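# Swap empty wash bottle into cart tray, full one onto bench

## Task

Move the empty wash bottle from the shelved bench into the cart's top tray so that it ends up within the tray's walls (lying on its side is fine). Take one of the full wash bottles out of that tray and set it upright on the shelved bench's work surface. No wash bottle may touch the floor. The cart, pedal bin and stool are free to move. Finish with the gripper open and the robot clear of the objects, and the robot must not topple or be left tilted.

## Robot and tools

ROBOT. TidyBot++: a wheeled base (0.54 m long, 0.50 m wide, 0.38 m tall) on four driven casters, carrying a single seven-joint arm with a two-finger gripper. The shoulder is 0.12 m ahead of the base centre and 0.68 m above the floor. Two cameras: base_camera, fixed on the base, and wrist_camera, which looks along the hand. Folded at the start, the hand points down, the wrist pokes up to 0.08 m beyond the base front, and the elbow reaches up to 1.15 m high.

FRAMES. Base frame: origin on the floor under the base centre, x forward, y left, z up. hand_pose is reported in it and marks the point between the finger pads; its z axis runs out along the fingers and its y axis is the closing direction. base_odometry is relative to the base frame at the scene start and only counts wheel rotation, so slipping looks like travel and drift of a few cm and degrees builds up. Heading is positive to the left, from -3.142 to 3.142. base_tilt is in degrees, positive when leaning forward or right, with a fixed bias up to about 1 degree.

execute_actions. Arguments: "actions", a list holding one action or none (none just reports state and images), and optional "cameras", a list drawn from "base_camera", "wrist_camera", "all" (omitted, null or ["all"] gives both; [] gives none). An action may contain:
- "base": exactly one relative move, measured from the base's last reported position: {"translate_m": d} metres, forward positive, -2 to 2; {"strafe_m": d} metres sideways, left positive, -2 to 2; {"rotate_rad": d} radians, counter-clockwise from above positive, -6.3 to 6.3.
- "joints": absolute targets, one value per named key for the one arm: joint_1_rad to joint_7_rad in radians, and gripper_pos from 0 (open, pad gap about 85 mm) to 1 (closed; gap roughly 85 x (1 - gripper_pos) mm). Ranges: joint_2_rad -2.249 to 2.249, joint_4_rad -2.579 to 2.579, joint_6_rad -2.099 to 2.099; joints 1, 3, 5, 7 accept any angle but take the shorter way, so turn large amounts in steps below half a turn. joint_1_rad positive turns the arm clockwise from above (opposite to rotate_rad). From joint_3_rad 3.14, positive moves a forward-bent forearm to the right; joint_5_rad positive moves a forward-bent hand to the right. With the hand down, joint_7_rad positive is counter-clockwise from above, and at 1.57 the fingers open left/right. Done-tolerances: ±0.039 for joints 1-4, ±0.056 for 5-7, ±0.03 for the gripper.
- "speeds": lower top speeds for this action only: translate_m and strafe_m 0.05-0.5 m/s, rotate_rad 0.1-1.57 rad/s (the maximum is the default). A base move needing over 8.667 s is refused; no action runs past 15 s.
All motions in an action start together. Unknown keys or out-of-range values cause refusal with no motion. A joint or base left out of an action may still be straining toward its previous target.

ARM GEOMETRY. With joint_1_rad 0, joint_3_rad 3.14, joint_5_rad 0, the arm stays in the vertical plane through base x. Lean from vertical (forward positive): upper arm (0.42 m) = joint_2_rad; forearm (0.31 m) = joint_2_rad - joint_4_rad; hand (0.31 m to the hand point) = that minus joint_6_rad. Forward reach from shoulder is the sum of length x sin(lean); height above shoulder is the sum of length x cos(lean). A downward hand reaches at most about 0.94 m above the floor, and only near the base. Closed fingertips reach about 20 mm beyond the hand point.

OTHER TOOLS. wait {"seconds": 0 to 10}: commands nothing, returns state and images. zoom_image {"camera": "base_camera" or "wrist_camera", "region": [x0, y0, x1, y1]} in pixels from the top-left, at most 504 x 504, on that camera's latest full image. read_manual {"section": "licences"} only gives licence text. finished_scene {"scene": n} ends the current scene irreversibly and reports success; the result must already hold and stay stable. Replying without a tool call ends everything.

RESULTS. base_status and joint_status: "done"; "off_target" (resting away from target, maybe still pushing); "contact_stop" or "time_out" (target dropped, holds in place); "not_followed" after a "joint command not followed" line with "cause:", meaning a self-collision check held back the arm targets (the gripper part still runs) and may retry them later; "limit_stop_at_motor_heat". on_its_own lists motion not commanded. motor_effort is percent of maximum with the action's peak in brackets; readings are biased and noisy. "Motor temperatures" lists arm joints in joint_positions order; MOTOR HOT appears from 60 °C and an OVER-TEMPERATURE FAULT at 75 °C, when the arm sags. "ARM HIT" means the arm struck itself or the base hard. A torque-sensor fault freezes the arm and gripper for 10 s and skips the rest of the call; the base keeps moving. For the gripper, "done" at 1 means it closed on nothing; "off_target" means it is holding something.

CAUTIONS. Friction leaves joints slightly off; improve by sending each joint its last command plus (wanted - read). Trust images over hand_pose. Held loads make the arm sag; never command a joint to its current reading while carrying. A blocked base keeps shoving and may still report "done". Do not drive while the arm is snagged high (about 0.8 m or more): the robot can tip; backing off or retracting the arm rights it. Pushing or pulling sideways with a raised hand can lift wheels. Avoid dropping or slamming bottles, hard pushes, and any bottle reaching the floor. Loose objects may get nudged occasionally. The robot keeps its last command while you think.

Each tool is called after "Call:" as name(argument=value, ...) on one line, values as JSON.

## Session

Call:
execute_actions(actions=[])

Scene clock: 0.00 s.
Motor temperatures (°C, as the motors report them): [28 26 25 26 32 42 42]
base_odometry: x=+0.000 y=+0.000 heading=+0.000 (m, m, rad; odometry frame)
base_tilt: forward=+0.4 right=+0.3 (deg)
base_status: not commanded
joint_positions: joint_1_rad=-0.044 joint_2_rad=-0.369 joint_3_rad=+3.169 joint_4_rad=-2.518 joint_5_rad=-0.040 joint_6_rad=-0.871 joint_7_rad=+1.557 gripper_pos=+0.000
joint_status: not commanded
motor_effort: joint_1_rad=-1 joint_2_rad=-2 joint_3_rad=+0 joint_4_rad=+13 joint_5_rad=+0 joint_6_rad=+0 joint_7_rad=+0 (%)
hand_pose: x=+0.2684 y=+0.0146 z=+0.5938 quat_wxyz=(-0.022, +0.998, -0.009, +0.060) (m; base frame)
pictures: base_camera, wrist_camera
Images, in order (width x height): base_camera 644x364, wrist_camera 644x476.

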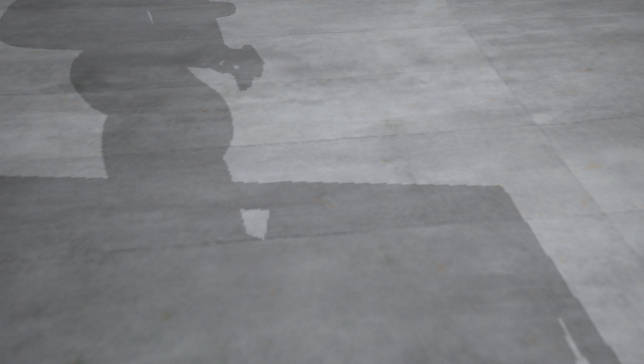

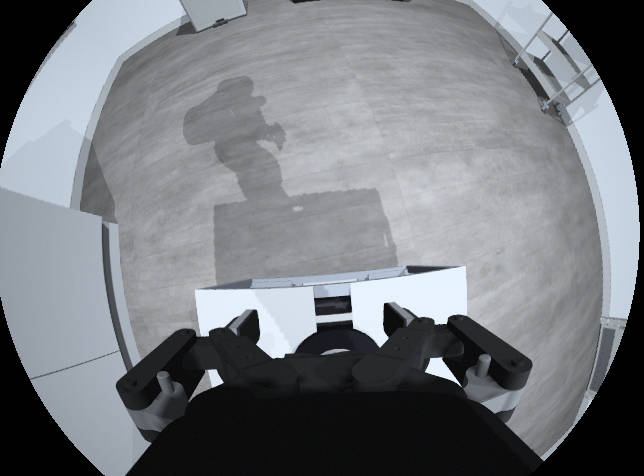

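Call:
execute_actions(actions=[{"joints":{"joint_6_rad":0.3}}], cameras=["wrist_camera"])

Scene clock: 1.77 s.
Motor temperatures (°C, as the motors report them): [28 26 25 26 32 42 42]
base_odometry: x=+0.000 y=+0.000 heading=+0.000 (m, m, rad; odometry frame)
base_tilt: forward=+0.4 right=+0.4 (deg)
base_status: not commanded
joint_positions: joint_1_rad=-0.044 joint_2_rad=-0.369 joint_3_rad=+3.169 joint_4_rad=-2.517 joint_5_rad=-0.040 joint_6_rad=+0.279 joint_7_rad=+1.557 gripper_pos=+0.000
joint_status: all done
motor_effort: joint_1_rad=+0(0) joint_2_rad=-5(7) joint_3_rad=+0(0) joint_4_rad=+18(19) joint_5_rad=+0(0) joint_6_rad=+8(8) joint_7_rad=+1(1) (%)
hand_pose: x=+0.5284 y=+0.0045 z=+0.8109 quat_wxyz=(-0.021, +0.804, -0.019, +0.593) (m; base frame)
pictures: wrist_camera
Images, in order (width x height): wrist_camera 644x476.

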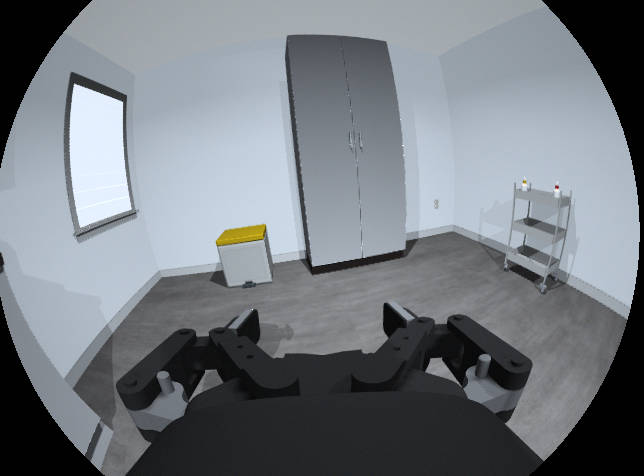

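Call:
execute_actions(actions=[{"base":{"rotate_rad":2.0}}], cameras=["wrist_camera"])

Call:
execute_actions(actions=[{"base":{"rotate_rad":2.1}}], cameras=["wrist_camera"])

Scene clock: 4.90 s.
Motor temperatures (°C, as the motors report them): [28 26 25 26 32 42 42]
base_odometry: x=+0.000 y=+0.000 heading=+1.999 (m, m, rad; odometry frame)
base_tilt: forward=+0.5 right=+0.3 (deg)
base_status: done
joint_positions: joint_1_rad=-0.044 joint_2_rad=-0.369 joint_3_rad=+3.169 joint_4_rad=-2.517 joint_5_rad=-0.040 joint_6_rad=+0.279 joint_7_rad=+1.557 gripper_pos=+0.000
joint_status: not commanded
motor_effort: joint_1_rad=+0(1) joint_2_rad=-7(8) joint_3_rad=+0(1) joint_4_rad=+18(19) joint_5_rad=+1(1) joint_6_rad=+8(8) joint_7_rad=+0(0) (%)
hand_pose: x=+0.5284 y=+0.0045 z=+0.8109 quat_wxyz=(-0.021, +0.804, -0.019, +0.593) (m; base frame)
pictures: wrist_camera
Images, in order (width x height): wrist_camera 644x476.

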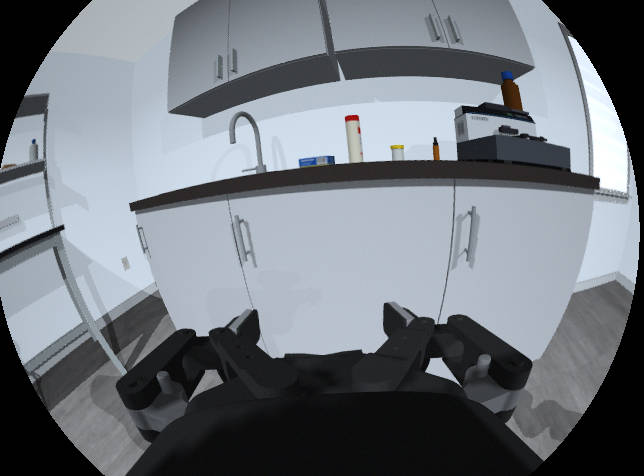

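Scene clock: 7.53 s.
Motor temperatures (°C, as the motors report them): [28 26 25 26 32 42 42]
base_odometry: x=+0.000 y=+0.000 heading=-2.185 (m, m, rad; odometry frame)
base_tilt: forward=+0.4 right=+0.3 (deg)
base_status: done
joint_positions: joint_1_rad=-0.044 joint_2_rad=-0.369 joint_3_rad=+3.169 joint_4_rad=-2.517 joint_5_rad=-0.040 joint_6_rad=+0.279 joint_7_rad=+1.557 gripper_pos=+0.000
joint_status: not commanded
motor_effort: joint_1_rad=-1(2) joint_2_rad=-6(7) joint_3_rad=-1(2) joint_4_rad=+18(19) joint_5_rad=+1(1) joint_6_rad=+8(8) joint_7_rad=+0(0) (%)
hand_pose: x=+0.5284 y=+0.0045 z=+0.8109 quat_wxyz=(-0.021, +0.804, -0.019, +0.593) (m; base frame)
pictures: wrist_camera
Images, in order (width x height): wrist_camera 644x476.

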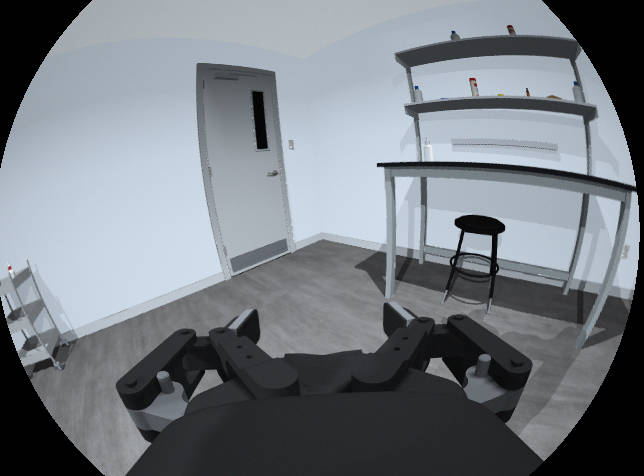

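Call:
execute_actions(actions=[{"base":{"rotate_rad":-0.85},"joints":{"joint_6_rad":0.55}}])

Call:
zoom_image(camera="wrist_camera", region=[180,60,480,280])

Scene clock: 9.57 s.
Motor temperatures (°C, as the motors report them): [28 26 25 26 32 42 42]
base_odometry: x=+0.000 y=+0.000 heading=-3.034 (m, m, rad; odometry frame)
base_tilt: forward=+0.5 right=+0.3 (deg)
base_status: done
joint_positions: joint_1_rad=-0.044 joint_2_rad=-0.369 joint_3_rad=+3.169 joint_4_rad=-2.513 joint_5_rad=-0.040 joint_6_rad=+0.527 joint_7_rad=+1.557 gripper_pos=+0.000
joint_status: all done
motor_effort: joint_1_rad=+0(2) joint_2_rad=-6(8) joint_3_rad=-1(2) joint_4_rad=+19(21) joint_5_rad=+1(1) joint_6_rad=+9(9) joint_7_rad=+0(0) (%)
hand_pose: x=+0.5427 y=+0.0012 z=+0.8894 quat_wxyz=(-0.020, +0.723, -0.021, +0.690) (m; base frame)
pictures: base_camera, wrist_camera
Images, in order (width x height): base_camera 644x364, wrist_camera 644x476.

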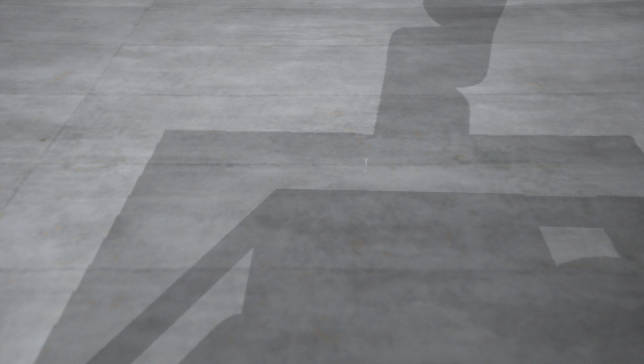

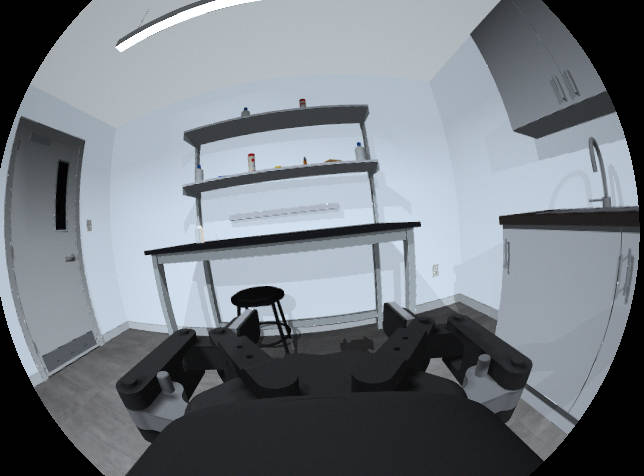

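Region (180, 60, 480, 280) of wrist_camera's 644x476 image, scaled by 1.680; it fills the top 370 rows of this view, and the rest is white.

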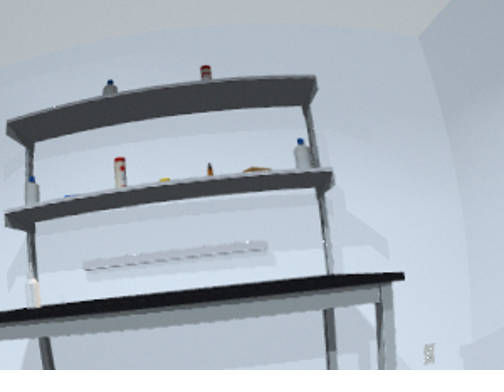

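Call:
execute_actions(actions=[{"base":{"strafe_m":0.55},"joints":{"joint_2_rad":-0.2,"joint_4_rad":-2.2,"joint_6_rad":0.3}}], cameras=[])

Call:
execute_actions(actions=[{"base":{"translate_m":0.5}}])

Scene clock: 12.40 s.
Motor temperatures (°C, as the motors report them): [28 26 25 26 32 42 42]
base_odometry: x=+0.058 y=-0.547 heading=-3.034 (m, m, rad; odometry frame)
base_tilt: forward=+0.4 right=+0.3 (deg)
base_status: done
joint_positions: joint_1_rad=-0.044 joint_2_rad=-0.217 joint_3_rad=+3.169 joint_4_rad=-2.215 joint_5_rad=-0.040 joint_6_rad=+0.343 joint_7_rad=+1.557 gripper_pos=+0.000
joint_status: all done
motor_effort: joint_1_rad=-1(2) joint_2_rad=-13(13) joint_3_rad=-1(2) joint_4_rad=+19(20) joint_5_rad=+1(2) joint_6_rad=+9(9) joint_7_rad=+0(1) (%)
hand_pose: x=+0.6248 y=+0.0048 z=+0.9360 quat_wxyz=(-0.021, +0.736, -0.019, +0.676) (m; base frame)
pictures: none
No camera images: the call's "cameras" was empty. Leave "cameras" out to get every camera's image.

Scene clock: 14.77 s.
Motor temperatures (°C, as the motors report them): [28 26 25 26 32 42 42]
base_odometry: x=-0.439 y=-0.601 heading=-3.034 (m, m, rad; odometry frame)
base_tilt: forward=+0.4 right=+0.3 (deg)
base_status: done
joint_positions: joint_1_rad=-0.044 joint_2_rad=-0.206 joint_3_rad=+3.169 joint_4_rad=-2.212 joint_5_rad=-0.040 joint_6_rad=+0.341 joint_7_rad=+1.557 gripper_pos=+0.000
joint_status: not commanded
motor_effort: joint_1_rad=+0(1) joint_2_rad=-13(17) joint_3_rad=-1(1) joint_4_rad=+20(20) joint_5_rad=+1(1) joint_6_rad=+8(9) joint_7_rad=+0(0) (%)
hand_pose: x=+0.6281 y=+0.0049 z=+0.9315 quat_wxyz=(-0.020, +0.740, -0.019, +0.672) (m; base frame)
pictures: base_camera, wrist_camera
Images, in order (width x height): base_camera 644x364, wrist_camera 644x476.

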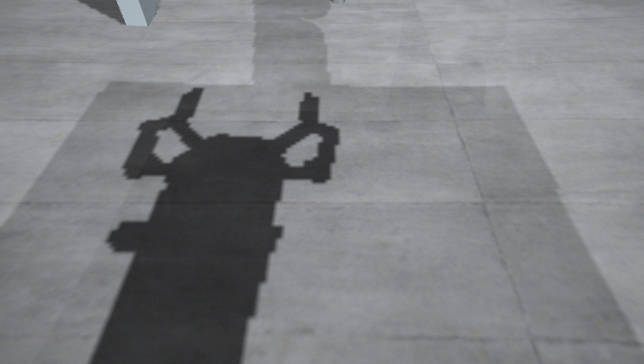

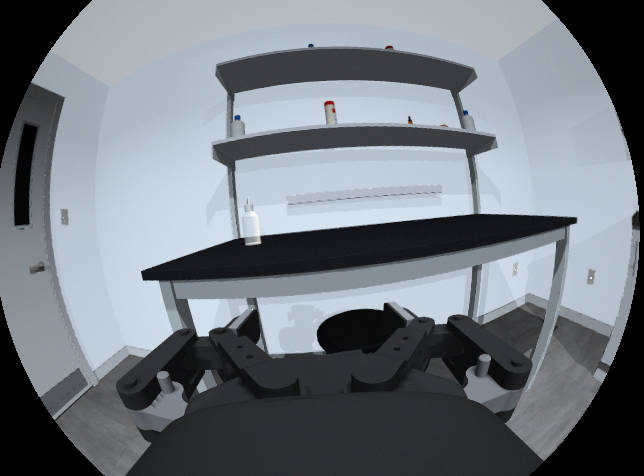

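Call:
execute_actions(actions=[{"base":{"rotate_rad":-0.12},"joints":{"joint_1_rad":0,"joint_3_rad":3.14,"joint_5_rad":0,"joint_2_rad":0.3,"joint_4_rad":-1.35,"joint_6_rad":0.08}}], cameras=[])

Call:
execute_actions(actions=[{"base":{"strafe_m":0.3}}])

Scene clock: 17.73 s.
Motor temperatures (°C, as the motors report them): [28 26 25 27 32 42 42]
base_odometry: x=-0.439 y=-0.601 heading=+3.129 (m, m, rad; odometry frame)
base_tilt: forward=+0.4 right=+0.4 (deg)
base_status: done
joint_positions: joint_1_rad=-0.030 joint_2_rad=+0.283 joint_3_rad=+3.160 joint_4_rad=-1.367 joint_5_rad=-0.026 joint_6_rad=+0.124 joint_7_rad=+1.557 gripper_pos=+0.000
joint_status: all done
motor_effort: joint_1_rad=+0(2) joint_2_rad=-33(32) joint_3_rad=+0(2) joint_4_rad=+21(21) joint_5_rad=+1(0) joint_6_rad=+9(9) joint_7_rad=+0(1) (%)
hand_pose: x=+0.8611 y=+0.0113 z=+1.0750 quat_wxyz=(-0.016, +0.691, -0.009, +0.723) (m; base frame)
pictures: none
No camera images: the call's "cameras" was empty. Leave "cameras" out to get every camera's image.

Scene clock: 19.67 s.
Motor temperatures (°C, as the motors report them): [28 26 25 27 32 42 42]
base_odometry: x=-0.444 y=-0.901 heading=+3.129 (m, m, rad; odometry frame)
base_tilt: forward=+0.5 right=+0.4 (deg)
base_status: done
joint_positions: joint_1_rad=-0.016 joint_2_rad=+0.284 joint_3_rad=+3.148 joint_4_rad=-1.366 joint_5_rad=-0.026 joint_6_rad=+0.123 joint_7_rad=+1.557 gripper_pos=+0.000
joint_status: not commanded
motor_effort: joint_1_rad=+0(4) joint_2_rad=-33(35) joint_3_rad=+0(3) joint_4_rad=+21(22) joint_5_rad=+1(0) joint_6_rad=+9(9) joint_7_rad=+0(0) (%)
hand_pose: x=+0.8611 y=+0.0085 z=+1.0746 quat_wxyz=(-0.016, +0.691, -0.011, +0.722) (m; base frame)
pictures: base_camera, wrist_camera
Images, in order (width x height): base_camera 644x364, wrist_camera 644x476.

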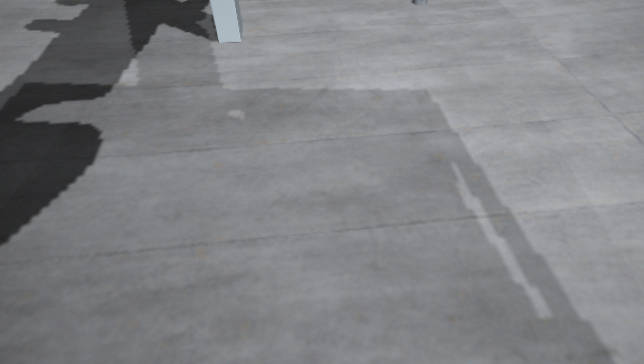

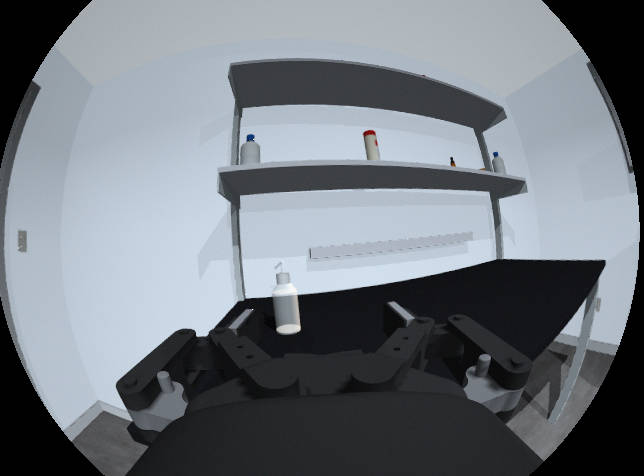

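Call:
execute_actions(actions=[{"base":{"strafe_m":0.1}}], cameras=[])

Call:
execute_actions(actions=[{"base":{"translate_m":0.3}}])

Scene clock: 21.27 s.
Motor temperatures (°C, as the motors report them): [28 26 25 27 32 42 42]
base_odometry: x=-0.445 y=-1.001 heading=+3.128 (m, m, rad; odometry frame)
base_tilt: forward=+0.4 right=+0.3 (deg)
base_status: done
joint_positions: joint_1_rad=-0.012 joint_2_rad=+0.284 joint_3_rad=+3.143 joint_4_rad=-1.366 joint_5_rad=-0.025 joint_6_rad=+0.123 joint_7_rad=+1.557 gripper_pos=+0.000
joint_status: not commanded
motor_effort: joint_1_rad=+1(4) joint_2_rad=-33(34) joint_3_rad=+0(2) joint_4_rad=+21(22) joint_5_rad=+1(0) joint_6_rad=+9(9) joint_7_rad=+0(1) (%)
hand_pose: x=+0.8611 y=+0.0079 z=+1.0745 quat_wxyz=(-0.016, +0.691, -0.011, +0.722) (m; base frame)
pictures: none
No camera images: the call's "cameras" was empty. Leave "cameras" out to get every camera's image.

Scene clock: 23.17 s.
Motor temperatures (°C, as the motors report them): [28 26 25 27 32 42 42]
base_odometry: x=-0.745 y=-0.997 heading=+3.128 (m, m, rad; odometry frame)
base_tilt: forward=+0.5 right=+0.4 (deg)
base_status: done
joint_positions: joint_1_rad=-0.012 joint_2_rad=+0.296 joint_3_rad=+3.143 joint_4_rad=-1.364 joint_5_rad=-0.025 joint_6_rad=+0.121 joint_7_rad=+1.557 gripper_pos=+0.000
joint_status: not commanded
motor_effort: joint_1_rad=+0(3) joint_2_rad=-35(36) joint_3_rad=-1(2) joint_4_rad=+22(23) joint_5_rad=+0(0) joint_6_rad=+9(9) joint_7_rad=+0(0) (%)
hand_pose: x=+0.8661 y=+0.0080 z=+1.0660 quat_wxyz=(-0.016, +0.696, -0.011, +0.718) (m; base frame)
pictures: base_camera, wrist_camera
Images, in order (width x height): base_camera 644x364, wrist_camera 644x476.

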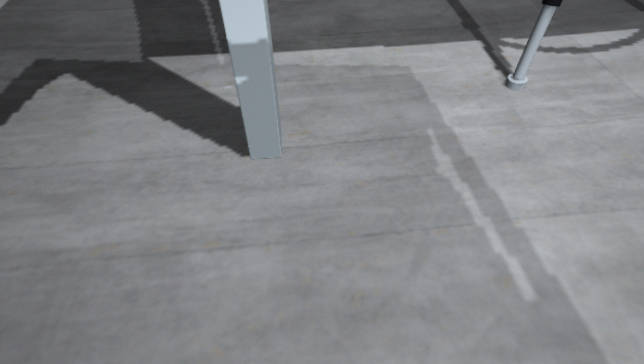

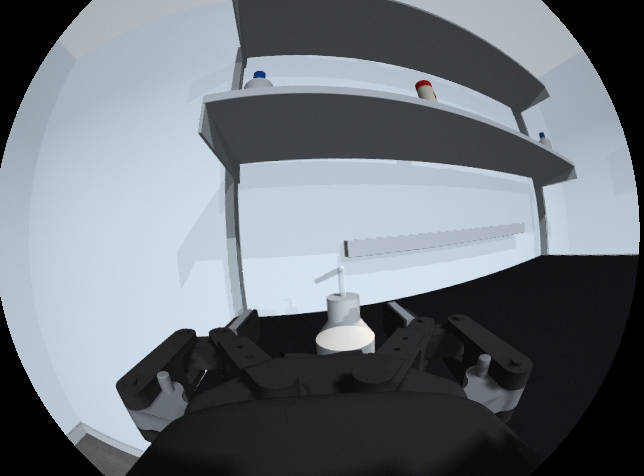

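Call:
execute_actions(actions=[{"base":{"strafe_m":-0.03},"joints":{"joint_4_rad":-1.55,"joint_6_rad":0.2}}])

Scene clock: 24.90 s.
Motor temperatures (°C, as the motors report them): [28 26 25 27 32 42 42]
base_odometry: x=-0.745 y=-0.967 heading=+3.129 (m, m, rad; odometry frame)
base_tilt: forward=+0.4 right=+0.3 (deg)
base_status: done
joint_positions: joint_1_rad=-0.006 joint_2_rad=+0.297 joint_3_rad=+3.143 joint_4_rad=-1.542 joint_5_rad=-0.025 joint_6_rad=+0.156 joint_7_rad=+1.557 gripper_pos=+0.000
joint_status: all done
motor_effort: joint_1_rad=-1(5) joint_2_rad=-33(36) joint_3_rad=-1(2) joint_4_rad=+20(23) joint_5_rad=+0(0) joint_6_rad=+9(9) joint_7_rad=+0(0) (%)
hand_pose: x=+0.8547 y=+0.0038 z=+0.9659 quat_wxyz=(-0.013, +0.746, -0.014, +0.666) (m; base frame)
pictures: base_camera, wrist_camera
Images, in order (width x height): base_camera 644x364, wrist_camera 644x476.

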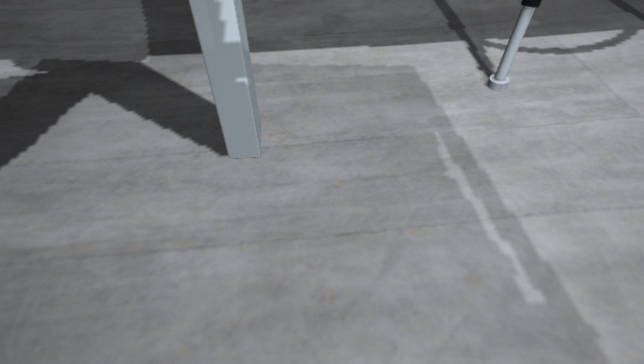

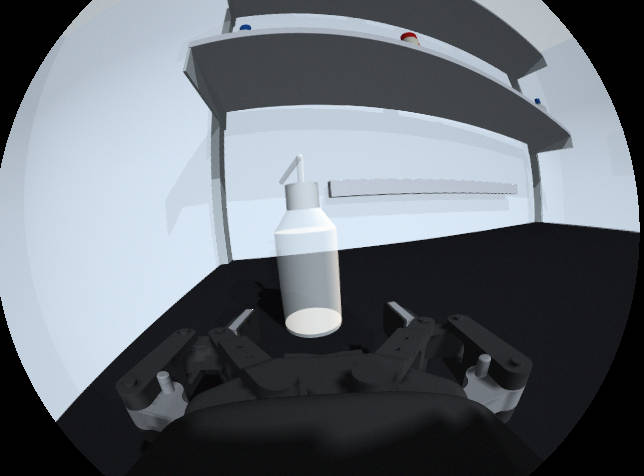

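Call:
execute_actions(actions=[{"base":{"translate_m":0.1},"joints":{"joint_4_rad":-1.59,"joint_6_rad":0.26,"joint_1_rad":-0.012},"speeds":{"translate_m":0.1}}], cameras=["wrist_camera"])

Scene clock: 26.73 s.
Motor temperatures (°C, as the motors report them): [28 26 25 27 32 42 42]
base_odometry: x=-0.845 y=-0.966 heading=+3.128 (m, m, rad; odometry frame)
base_tilt: forward=+0.4 right=+0.3 (deg)
base_status: done
joint_positions: joint_1_rad=-0.006 joint_2_rad=+0.298 joint_3_rad=+3.143 joint_4_rad=-1.578 joint_5_rad=-0.025 joint_6_rad=+0.218 joint_7_rad=+1.557 gripper_pos=+0.000
joint_status: all done
motor_effort: joint_1_rad=+0(2) joint_2_rad=-34(36) joint_3_rad=-1(1) joint_4_rad=+21(22) joint_5_rad=+1(1) joint_6_rad=+9(9) joint_7_rad=+1(0) (%)
hand_pose: x=+0.8525 y=+0.0033 z=+0.9626 quat_wxyz=(-0.012, +0.737, -0.014, +0.676) (m; base frame)
pictures: wrist_camera
Images, in order (width x height): wrist_camera 644x476.

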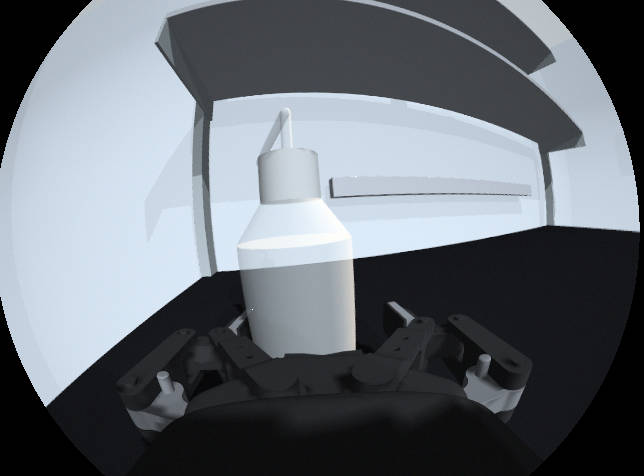

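Call:
execute_actions(actions=[{"base":{"strafe_m":0.013},"speeds":{"strafe_m":0.05}}], cameras=["wrist_camera"])

Call:
execute_actions(actions=[{"joints":{"gripper_pos":1}}], cameras=["wrist_camera"])

Scene clock: 27.67 s.
Motor temperatures (°C, as the motors report them): [28 26 25 27 32 42 42]
base_odometry: x=-0.846 y=-0.979 heading=+3.128 (m, m, rad; odometry frame)
base_tilt: forward=+0.5 right=+0.3 (deg)
base_status: done
joint_positions: joint_1_rad=-0.006 joint_2_rad=+0.298 joint_3_rad=+3.143 joint_4_rad=-1.578 joint_5_rad=-0.025 joint_6_rad=+0.218 joint_7_rad=+1.557 gripper_pos=+0.000
joint_status: not commanded
motor_effort: joint_1_rad=+0(5) joint_2_rad=-34(34) joint_3_rad=-1(4) joint_4_rad=+20(21) joint_5_rad=+0(1) joint_6_rad=+9(8) joint_7_rad=+0(1) (%)
hand_pose: x=+0.8525 y=+0.0035 z=+0.9626 quat_wxyz=(-0.013, +0.737, -0.014, +0.676) (m; base frame)
pictures: wrist_camera
Images, in order (width x height): wrist_camera 644x476.

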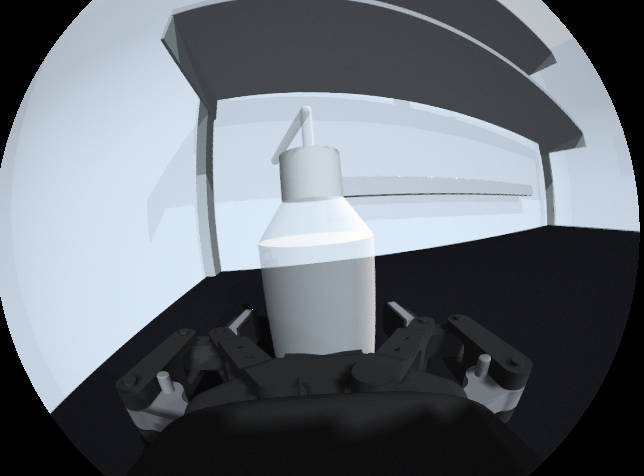

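Scene clock: 28.77 s.
Motor temperatures (°C, as the motors report them): [28 26 25 27 32 42 42]
base_odometry: x=-0.846 y=-0.979 heading=+3.128 (m, m, rad; odometry frame)
base_tilt: forward=+0.4 right=+0.3 (deg)
base_status: not commanded
joint_positions: joint_1_rad=-0.006 joint_2_rad=+0.298 joint_3_rad=+3.143 joint_4_rad=-1.578 joint_5_rad=-0.025 joint_6_rad=+0.219 joint_7_rad=+1.557 gripper_pos=+0.429
joint_status: gripper_pos off_target (ended at +0.429, target +1.000)
motor_effort: joint_1_rad=+0(1) joint_2_rad=-33(34) joint_3_rad=-1(1) joint_4_rad=+21(21) joint_5_rad=+0(0) joint_6_rad=+8(9) joint_7_rad=+0(0) (%)
hand_pose: x=+0.8525 y=+0.0035 z=+0.9628 quat_wxyz=(-0.013, +0.737, -0.014, +0.676) (m; base frame)
pictures: wrist_camera
Images, in order (width x height): wrist_camera 644x476.

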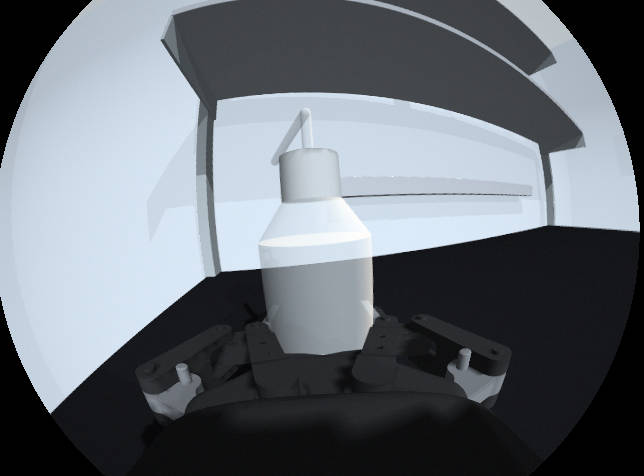

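Call:
execute_actions(actions=[{"joints":{"joint_2_rad":0.18}}], cameras=[])

Call:
execute_actions(actions=[{"base":{"translate_m":-0.6}}], cameras=[])

Call:
execute_actions(actions=[{"base":{"rotate_rad":-3.4},"joints":{"joint_2_rad":-0.1,"joint_4_rad":-1.9,"joint_6_rad":0.1},"speeds":{"rotate_rad":1.0}}])

Scene clock: 30.23 s.
Motor temperatures (°C, as the motors report them): [28 26 25 27 32 42 42]
base_odometry: x=-0.846 y=-0.979 heading=+3.128 (m, m, rad; odometry frame)
base_tilt: forward=+0.5 right=+0.3 (deg)
base_status: not commanded
joint_positions: joint_1_rad=-0.006 joint_2_rad=+0.185 joint_3_rad=+3.143 joint_4_rad=-1.583 joint_5_rad=-0.025 joint_6_rad=+0.219 joint_7_rad=+1.557 gripper_pos=+0.429
joint_status: all done
motor_effort: joint_1_rad=+0(0) joint_2_rad=-30(37) joint_3_rad=+0(1) joint_4_rad=+21(22) joint_5_rad=+0(1) joint_6_rad=+9(10) joint_7_rad=+0(0) (%)
hand_pose: x=+0.8160 y=+0.0033 z=+1.0407 quat_wxyz=(-0.014, +0.699, -0.013, +0.715) (m; base frame)
pictures: none
No camera images: the call's "cameras" was empty. Leave "cameras" out to get every camera's image.

Scene clock: 32.80 s.
Motor temperatures (°C, as the motors report them): [28 26 25 27 32 42 42]
base_odometry: x=-0.245 y=-0.987 heading=+3.128 (m, m, rad; odometry frame)
base_tilt: forward=+0.4 right=+0.4 (deg)
base_status: done
joint_positions: joint_1_rad=-0.006 joint_2_rad=+0.185 joint_3_rad=+3.143 joint_4_rad=-1.583 joint_5_rad=-0.025 joint_6_rad=+0.219 joint_7_rad=+1.557 gripper_pos=+0.429
joint_status: not commanded
motor_effort: joint_1_rad=-1(2) joint_2_rad=-29(35) joint_3_rad=-1(1) joint_4_rad=+21(23) joint_5_rad=+1(0) joint_6_rad=+9(10) joint_7_rad=+0(0) (%)
hand_pose: x=+0.8160 y=+0.0033 z=+1.0407 quat_wxyz=(-0.013, +0.699, -0.013, +0.715) (m; base frame)
pictures: none
No camera images: the call's "cameras" was empty. Leave "cameras" out to get every camera's image.

Scene clock: 37.13 s.
Motor temperatures (°C, as the motors report them): [28 27 25 27 32 42 42]
base_odometry: x=-0.246 y=-0.987 heading=-0.272 (m, m, rad; odometry frame)
base_tilt: forward=+0.4 right=+0.4 (deg)
base_status: done
joint_positions: joint_1_rad=-0.009 joint_2_rad=-0.081 joint_3_rad=+3.141 joint_4_rad=-1.885 joint_5_rad=-0.024 joint_6_rad=+0.141 joint_7_rad=+1.557 gripper_pos=+0.429
joint_status: all done
motor_effort: joint_1_rad=+0(4) joint_2_rad=-19(30) joint_3_rad=+0(3) joint_4_rad=+21(21) joint_5_rad=+1(0) joint_6_rad=+9(10) joint_7_rad=+0(0) (%)
hand_pose: x=+0.7007 y=+0.0060 z=+0.9998 quat_wxyz=(-0.015, +0.739, -0.011, +0.674) (m; base frame)
pictures: base_camera, wrist_camera
Images, in order (width x height): base_camera 644x364, wrist_camera 644x476.

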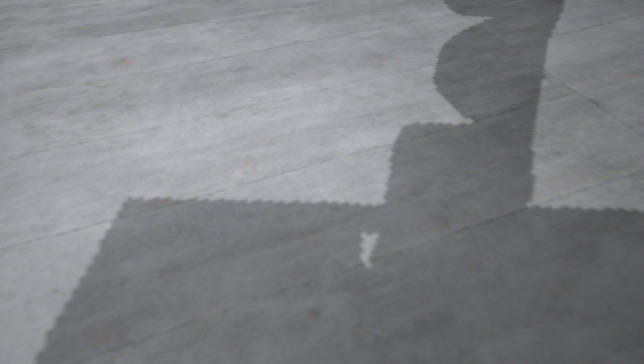

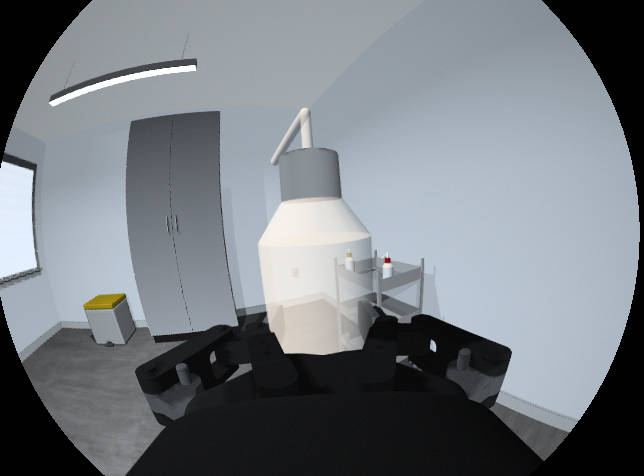

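Call:
execute_actions(actions=[{"base":{"rotate_rad":-0.1}}], cameras=[])

Call:
execute_actions(actions=[{"base":{"translate_m":0.9},"joints":{"joint_1_rad":0.35}}])

Scene clock: 38.13 s.
Motor temperatures (°C, as the motors report them): [28 27 25 27 32 42 42]
base_odometry: x=-0.246 y=-0.987 heading=-0.371 (m, m, rad; odometry frame)
base_tilt: forward=+0.4 right=+0.3 (deg)
base_status: done
joint_positions: joint_1_rad=-0.009 joint_2_rad=-0.081 joint_3_rad=+3.146 joint_4_rad=-1.885 joint_5_rad=-0.024 joint_6_rad=+0.141 joint_7_rad=+1.557 gripper_pos=+0.429
joint_status: not commanded
motor_effort: joint_1_rad=-1(3) joint_2_rad=-20(20) joint_3_rad=+0(3) joint_4_rad=+22(21) joint_5_rad=+0(0) joint_6_rad=+9(9) joint_7_rad=+0(0) (%)
hand_pose: x=+0.7008 y=+0.0028 z=+0.9998 quat_wxyz=(-0.013, +0.739, -0.014, +0.674) (m; base frame)
pictures: none
No camera images: the call's "cameras" was empty. Leave "cameras" out to get every camera's image.

Scene clock: 41.30 s.
Motor temperatures (°C, as the motors report them): [28 27 25 27 32 42 42]
base_odometry: x=+0.593 y=-1.315 heading=-0.372 (m, m, rad; odometry frame)
base_tilt: forward=+0.5 right=+0.3 (deg)
base_status: done
joint_positions: joint_1_rad=+0.327 joint_2_rad=-0.088 joint_3_rad=+3.145 joint_4_rad=-1.888 joint_5_rad=-0.024 joint_6_rad=+0.138 joint_7_rad=+1.557 gripper_pos=+0.429
joint_status: all done
motor_effort: joint_1_rad=+0(1) joint_2_rad=-20(23) joint_3_rad=+0(1) joint_4_rad=+22(22) joint_5_rad=+1(1) joint_6_rad=+9(9) joint_7_rad=+0(1) (%)
hand_pose: x=+0.6670 y=-0.1878 z=+1.0013 quat_wxyz=(+0.099, +0.726, -0.136, +0.667) (m; base frame)
pictures: base_camera, wrist_camera
Images, in order (width x height): base_camera 644x364, wrist_camera 644x476.

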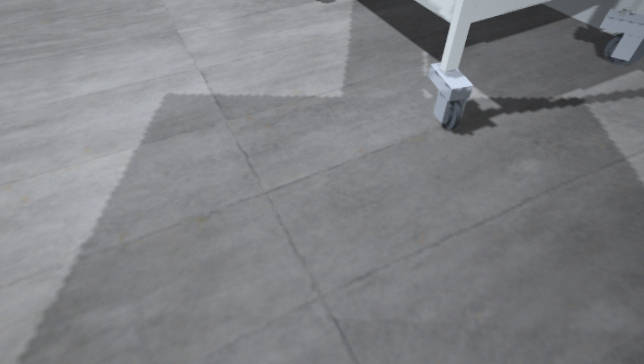

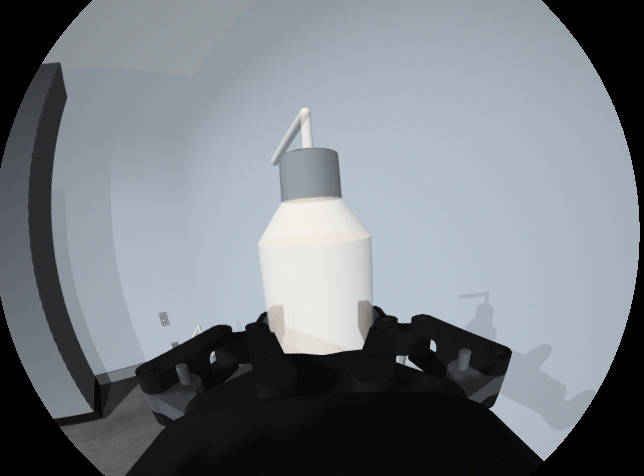

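Call:
execute_actions(actions=[{"base":{"translate_m":-0.3},"joints":{"joint_1_rad":-0.25,"joint_6_rad":-0.2}}])

Scene clock: 43.60 s.
Motor temperatures (°C, as the motors report them): [28 27 25 27 32 42 42]
base_odometry: x=+0.313 y=-1.206 heading=-0.372 (m, m, rad; odometry frame)
base_tilt: forward=+0.4 right=+0.3 (deg)
base_status: done
joint_positions: joint_1_rad=-0.227 joint_2_rad=-0.098 joint_3_rad=+3.144 joint_4_rad=-1.890 joint_5_rad=-0.024 joint_6_rad=-0.161 joint_7_rad=+1.557 gripper_pos=+0.429
joint_status: all done
motor_effort: joint_1_rad=+0(3) joint_2_rad=-17(25) joint_3_rad=-1(1) joint_4_rad=+21(22) joint_5_rad=+0(1) joint_6_rad=+8(9) joint_7_rad=+1(0) (%)
hand_pose: x=+0.6589 y=+0.1256 z=+0.9153 quat_wxyz=(-0.075, +0.825, +0.078, +0.555) (m; base frame)
pictures: base_camera, wrist_camera
Images, in order (width x height): base_camera 644x364, wrist_camera 644x476.

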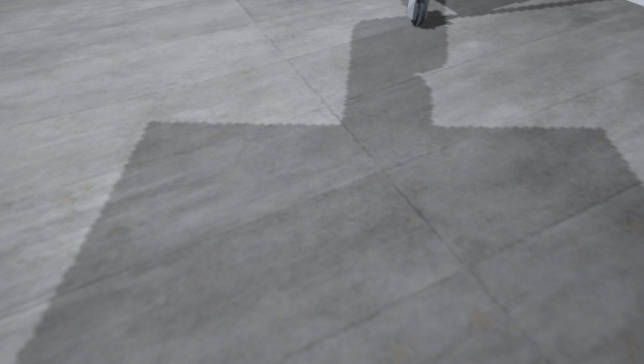

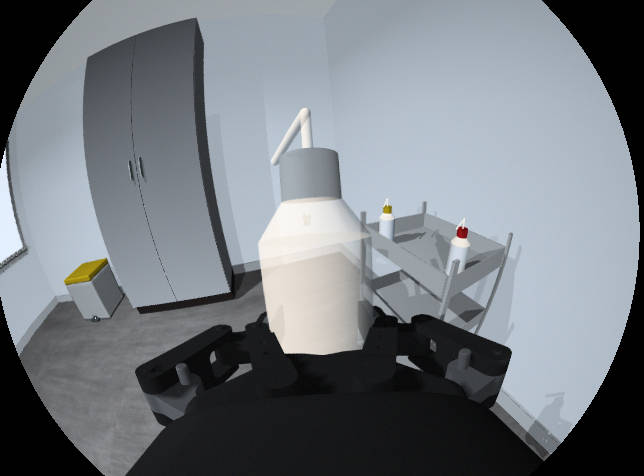

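Call:
execute_actions(actions=[{"base":{"rotate_rad":0.372},"joints":{"joint_1_rad":0,"joint_6_rad":0.1,"joint_2_rad":-0.2}}], cameras=[])

Call:
execute_actions(actions=[{"base":{"strafe_m":0.35}}], cameras=[])

Call:
execute_actions(actions=[{"base":{"translate_m":1.1}}], cameras=[])

Call:
execute_actions(actions=[{"base":{"rotate_rad":-1.57},"joints":{"joint_6_rad":-0.25},"speeds":{"rotate_rad":1.0}}])

Scene clock: 45.70 s.
Motor temperatures (°C, as the motors report them): [28 27 25 27 32 42 42]
base_odometry: x=+0.313 y=-1.206 heading=-0.001 (m, m, rad; odometry frame)
base_tilt: forward=+0.4 right=+0.3 (deg)
base_status: done
joint_positions: joint_1_rad=-0.030 joint_2_rad=-0.186 joint_3_rad=+3.143 joint_4_rad=-1.892 joint_5_rad=-0.024 joint_6_rad=+0.059 joint_7_rad=+1.557 gripper_pos=+0.429
joint_status: all done
motor_effort: joint_1_rad=+0(4) joint_2_rad=-16(19) joint_3_rad=+0(5) joint_4_rad=+21(23) joint_5_rad=+0(0) joint_6_rad=+9(9) joint_7_rad=-1(0) (%)
hand_pose: x=+0.6629 y=+0.0159 z=+1.0291 quat_wxyz=(-0.022, +0.734, -0.004, +0.679) (m; base frame)
pictures: none
No camera images: the call's "cameras" was empty. Leave "cameras" out to get every camera's image.

Scene clock: 47.73 s.
Motor temperatures (°C, as the motors report them): [28 27 25 27 32 42 42]
base_odometry: x=+0.313 y=-0.856 heading=-0.001 (m, m, rad; odometry frame)
base_tilt: forward=+0.4 right=+0.3 (deg)
base_status: done
joint_positions: joint_1_rad=-0.023 joint_2_rad=-0.186 joint_3_rad=+3.141 joint_4_rad=-1.892 joint_5_rad=-0.024 joint_6_rad=+0.059 joint_7_rad=+1.557 gripper_pos=+0.429
joint_status: not commanded
motor_effort: joint_1_rad=+0(2) joint_2_rad=-17(17) joint_3_rad=+0(3) joint_4_rad=+21(22) joint_5_rad=+1(0) joint_6_rad=+9(9) joint_7_rad=+0(0) (%)
hand_pose: x=+0.6629 y=+0.0140 z=+1.0291 quat_wxyz=(-0.020, +0.734, -0.006, +0.679) (m; base frame)
pictures: none
No camera images: the call's "cameras" was empty. Leave "cameras" out to get every camera's image.

Scene clock: 51.30 s.
Motor temperatures (°C, as the motors report them): [28 27 25 27 32 42 42]
base_odometry: x=+1.413 y=-0.855 heading=+0.000 (m, m, rad; odometry frame)
base_tilt: forward=+0.4 right=+0.4 (deg)
base_status: done
joint_positions: joint_1_rad=-0.023 joint_2_rad=-0.190 joint_3_rad=+3.141 joint_4_rad=-1.892 joint_5_rad=-0.024 joint_6_rad=+0.060 joint_7_rad=+1.557 gripper_pos=+0.429
joint_status: not commanded
motor_effort: joint_1_rad=-1(1) joint_2_rad=-16(19) joint_3_rad=+0(2) joint_4_rad=+21(23) joint_5_rad=+1(1) joint_6_rad=+9(9) joint_7_rad=+0(1) (%)
hand_pose: x=+0.6616 y=+0.0139 z=+1.0312 quat_wxyz=(-0.020, +0.732, -0.006, +0.681) (m; base frame)
pictures: none
No camera images: the call's "cameras" was empty. Leave "cameras" out to get every camera's image.

Scene clock: 53.80 s.
Motor temperatures (°C, as the motors report them): [28 27 25 27 32 42 42]
base_odometry: x=+1.413 y=-0.855 heading=-1.569 (m, m, rad; odometry frame)
base_tilt: forward=+0.4 right=+0.3 (deg)
base_status: done
joint_positions: joint_1_rad=-0.018 joint_2_rad=-0.190 joint_3_rad=+3.140 joint_4_rad=-1.903 joint_5_rad=-0.024 joint_6_rad=-0.230 joint_7_rad=+1.557 gripper_pos=+0.429
joint_status: all done
motor_effort: joint_1_rad=+0(3) joint_2_rad=-16(18) joint_3_rad=+0(3) joint_4_rad=+21(23) joint_5_rad=+1(0) joint_6_rad=+8(10) joint_7_rad=+0(1) (%)
hand_pose: x=+0.6405 y=+0.0136 z=+0.9375 quat_wxyz=(-0.018, +0.826, -0.005, +0.564) (m; base frame)
pictures: base_camera, wrist_camera
Images, in order (width x height): base_camera 644x364, wrist_camera 644x476.

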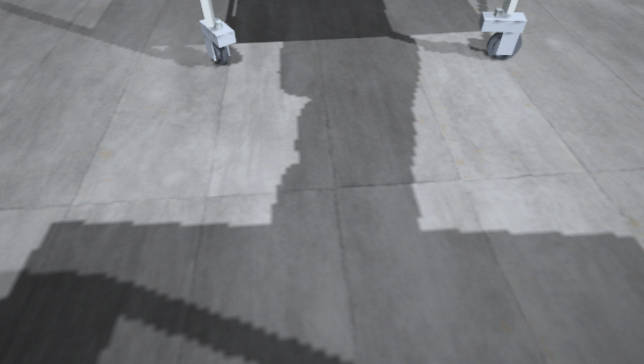

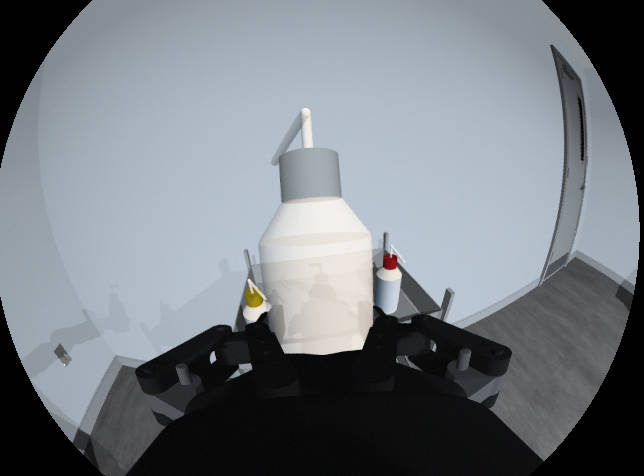

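Call:
execute_actions(actions=[{"joints":{"joint_6_rad":0.05}}], cameras=[])

Call:
execute_actions(actions=[{"base":{"translate_m":0.25},"speeds":{"translate_m":0.2}}])

Scene clock: 54.83 s.
Motor temperatures (°C, as the motors report them): [28 27 25 27 32 42 42]
base_odometry: x=+1.413 y=-0.855 heading=-1.569 (m, m, rad; odometry frame)
base_tilt: forward=+0.4 right=+0.4 (deg)
base_status: not commanded
joint_positions: joint_1_rad=-0.018 joint_2_rad=-0.192 joint_3_rad=+3.140 joint_4_rad=-1.898 joint_5_rad=-0.024 joint_6_rad=+0.025 joint_7_rad=+1.557 gripper_pos=+0.429
joint_status: all done
motor_effort: joint_1_rad=-1(1) joint_2_rad=-16(17) joint_3_rad=+0(0) joint_4_rad=+21(24) joint_5_rad=+1(0) joint_6_rad=+9(10) joint_7_rad=+0(0) (%)
hand_pose: x=+0.6594 y=+0.0121 z=+1.0185 quat_wxyz=(-0.019, +0.745, -0.007, +0.667) (m; base frame)
pictures: none
No camera images: the call's "cameras" was empty. Leave "cameras" out to get every camera's image.

Scene clock: 56.83 s.
Motor temperatures (°C, as the motors report them): [28 27 25 27 32 42 42]
base_odometry: x=+1.413 y=-1.106 heading=-1.570 (m, m, rad; odometry frame)
base_tilt: forward=+0.5 right=+0.3 (deg)
base_status: done
joint_positions: joint_1_rad=-0.018 joint_2_rad=-0.194 joint_3_rad=+3.140 joint_4_rad=-1.898 joint_5_rad=-0.024 joint_6_rad=+0.025 joint_7_rad=+1.557 gripper_pos=+0.429
joint_status: not commanded
motor_effort: joint_1_rad=-1(0) joint_2_rad=-16(19) joint_3_rad=+0(1) joint_4_rad=+21(22) joint_5_rad=+1(0) joint_6_rad=+9(9) joint_7_rad=+1(0) (%)
hand_pose: x=+0.6587 y=+0.0121 z=+1.0196 quat_wxyz=(-0.019, +0.744, -0.007, +0.668) (m; base frame)
pictures: base_camera, wrist_camera
Images, in order (width x height): base_camera 644x364, wrist_camera 644x476.

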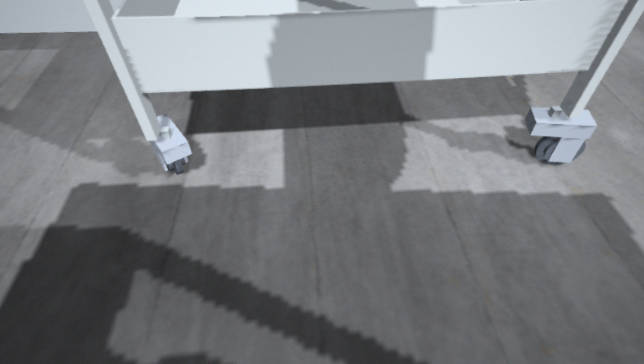

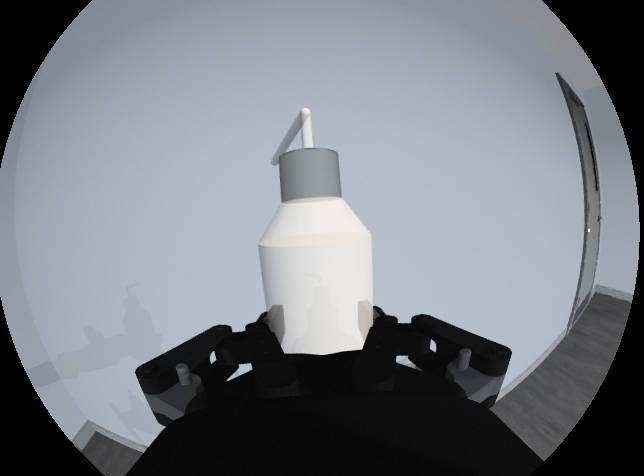

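Call:
execute_actions(actions=[{"base":{"translate_m":0.08},"joints":{"joint_6_rad":-0.2,"joint_1_rad":0.04},"speeds":{"translate_m":0.1}}], cameras=["wrist_camera"])

Scene clock: 58.67 s.
Motor temperatures (°C, as the motors report them): [28 27 25 27 32 42 42]
base_odometry: x=+1.413 y=-1.186 heading=-1.571 (m, m, rad; odometry frame)
base_tilt: forward=+0.5 right=+0.3 (deg)
base_status: done
joint_positions: joint_1_rad=+0.018 joint_2_rad=-0.197 joint_3_rad=+3.140 joint_4_rad=-1.904 joint_5_rad=-0.024 joint_6_rad=-0.176 joint_7_rad=+1.557 gripper_pos=+0.429
joint_status: all done
motor_effort: joint_1_rad=-1(1) joint_2_rad=-15(19) joint_3_rad=+0(2) joint_4_rad=+21(22) joint_5_rad=+1(0) joint_6_rad=+9(10) joint_7_rad=+0(0) (%)
hand_pose: x=+0.6444 y=-0.0056 z=+0.9564 quat_wxyz=(-0.008, +0.808, -0.020, +0.589) (m; base frame)
pictures: wrist_camera
Images, in order (width x height): wrist_camera 644x476.

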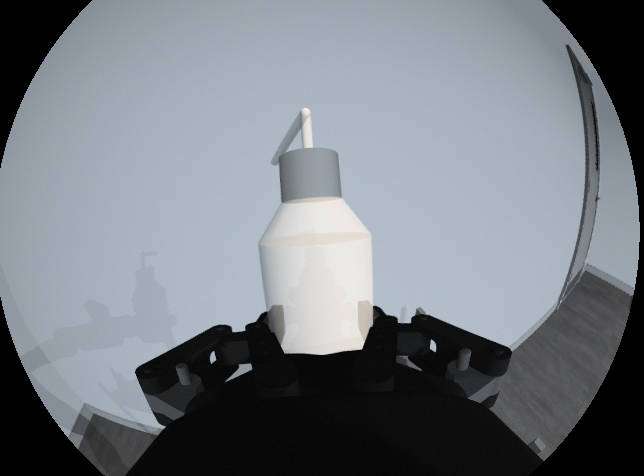

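Call:
execute_actions(actions=[{"base":{"translate_m":0.07},"joints":{"joint_4_rad":-2.09,"joint_6_rad":0.0},"speeds":{"translate_m":0.1}}])

Scene clock: 60.30 s.
Motor temperatures (°C, as the motors report them): [28 27 25 27 32 42 42]
base_odometry: x=+1.413 y=-1.256 heading=-1.573 (m, m, rad; odometry frame)
base_tilt: forward=+0.5 right=+0.4 (deg)
base_status: done
joint_positions: joint_1_rad=+0.018 joint_2_rad=-0.199 joint_3_rad=+3.140 joint_4_rad=-2.080 joint_5_rad=-0.024 joint_6_rad=-0.045 joint_7_rad=+1.557 gripper_pos=+0.429
joint_status: all done
motor_effort: joint_1_rad=-1(2) joint_2_rad=-14(18) joint_3_rad=+0(1) joint_4_rad=+21(22) joint_5_rad=+1(1) joint_6_rad=+9(10) joint_7_rad=+0(1) (%)
hand_pose: x=+0.6271 y=-0.0063 z=+0.8899 quat_wxyz=(-0.007, +0.821, -0.022, +0.571) (m; base frame)
pictures: base_camera, wrist_camera
Images, in order (width x height): base_camera 644x364, wrist_camera 644x476.

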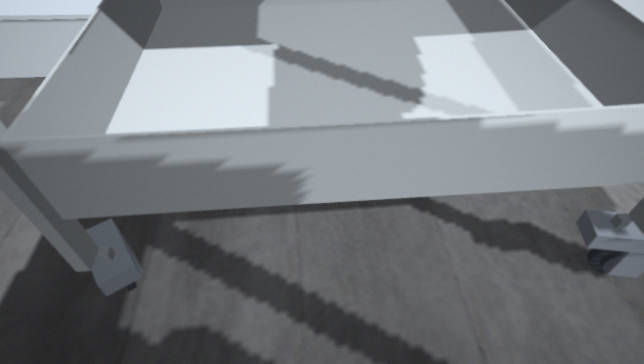

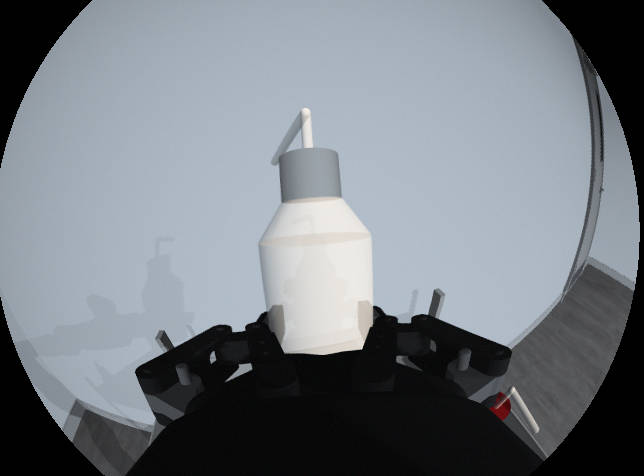

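Call:
execute_actions(actions=[{"joints":{"joint_2_rad":-0.12,"joint_4_rad":-2.13,"joint_6_rad":0.13}}], cameras=["wrist_camera"])

Scene clock: 61.47 s.
Motor temperatures (°C, as the motors report them): [28 27 25 27 32 42 42]
base_odometry: x=+1.413 y=-1.256 heading=-1.573 (m, m, rad; odometry frame)
base_tilt: forward=+0.4 right=+0.4 (deg)
base_status: not commanded
joint_positions: joint_1_rad=+0.018 joint_2_rad=-0.129 joint_3_rad=+3.140 joint_4_rad=-2.117 joint_5_rad=-0.024 joint_6_rad=+0.086 joint_7_rad=+1.557 gripper_pos=+0.429
joint_status: all done
motor_effort: joint_1_rad=+0(1) joint_2_rad=-16(17) joint_3_rad=+0(0) joint_4_rad=+20(22) joint_5_rad=+1(0) joint_6_rad=+9(9) joint_7_rad=+1(1) (%)
hand_pose: x=+0.6465 y=-0.0076 z=+0.8707 quat_wxyz=(-0.005, +0.814, -0.022, +0.581) (m; base frame)
pictures: wrist_camera
Images, in order (width x height): wrist_camera 644x476.

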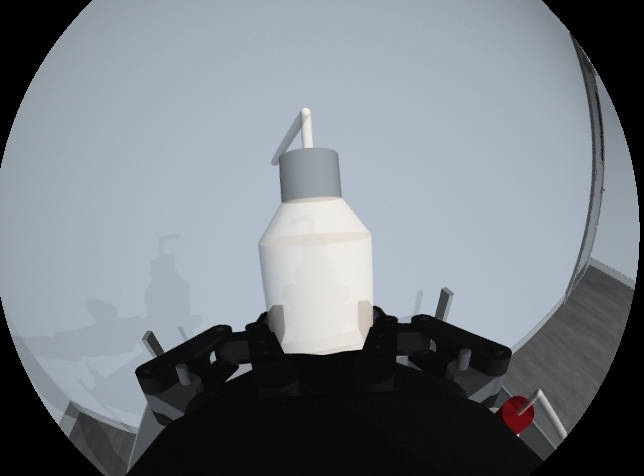

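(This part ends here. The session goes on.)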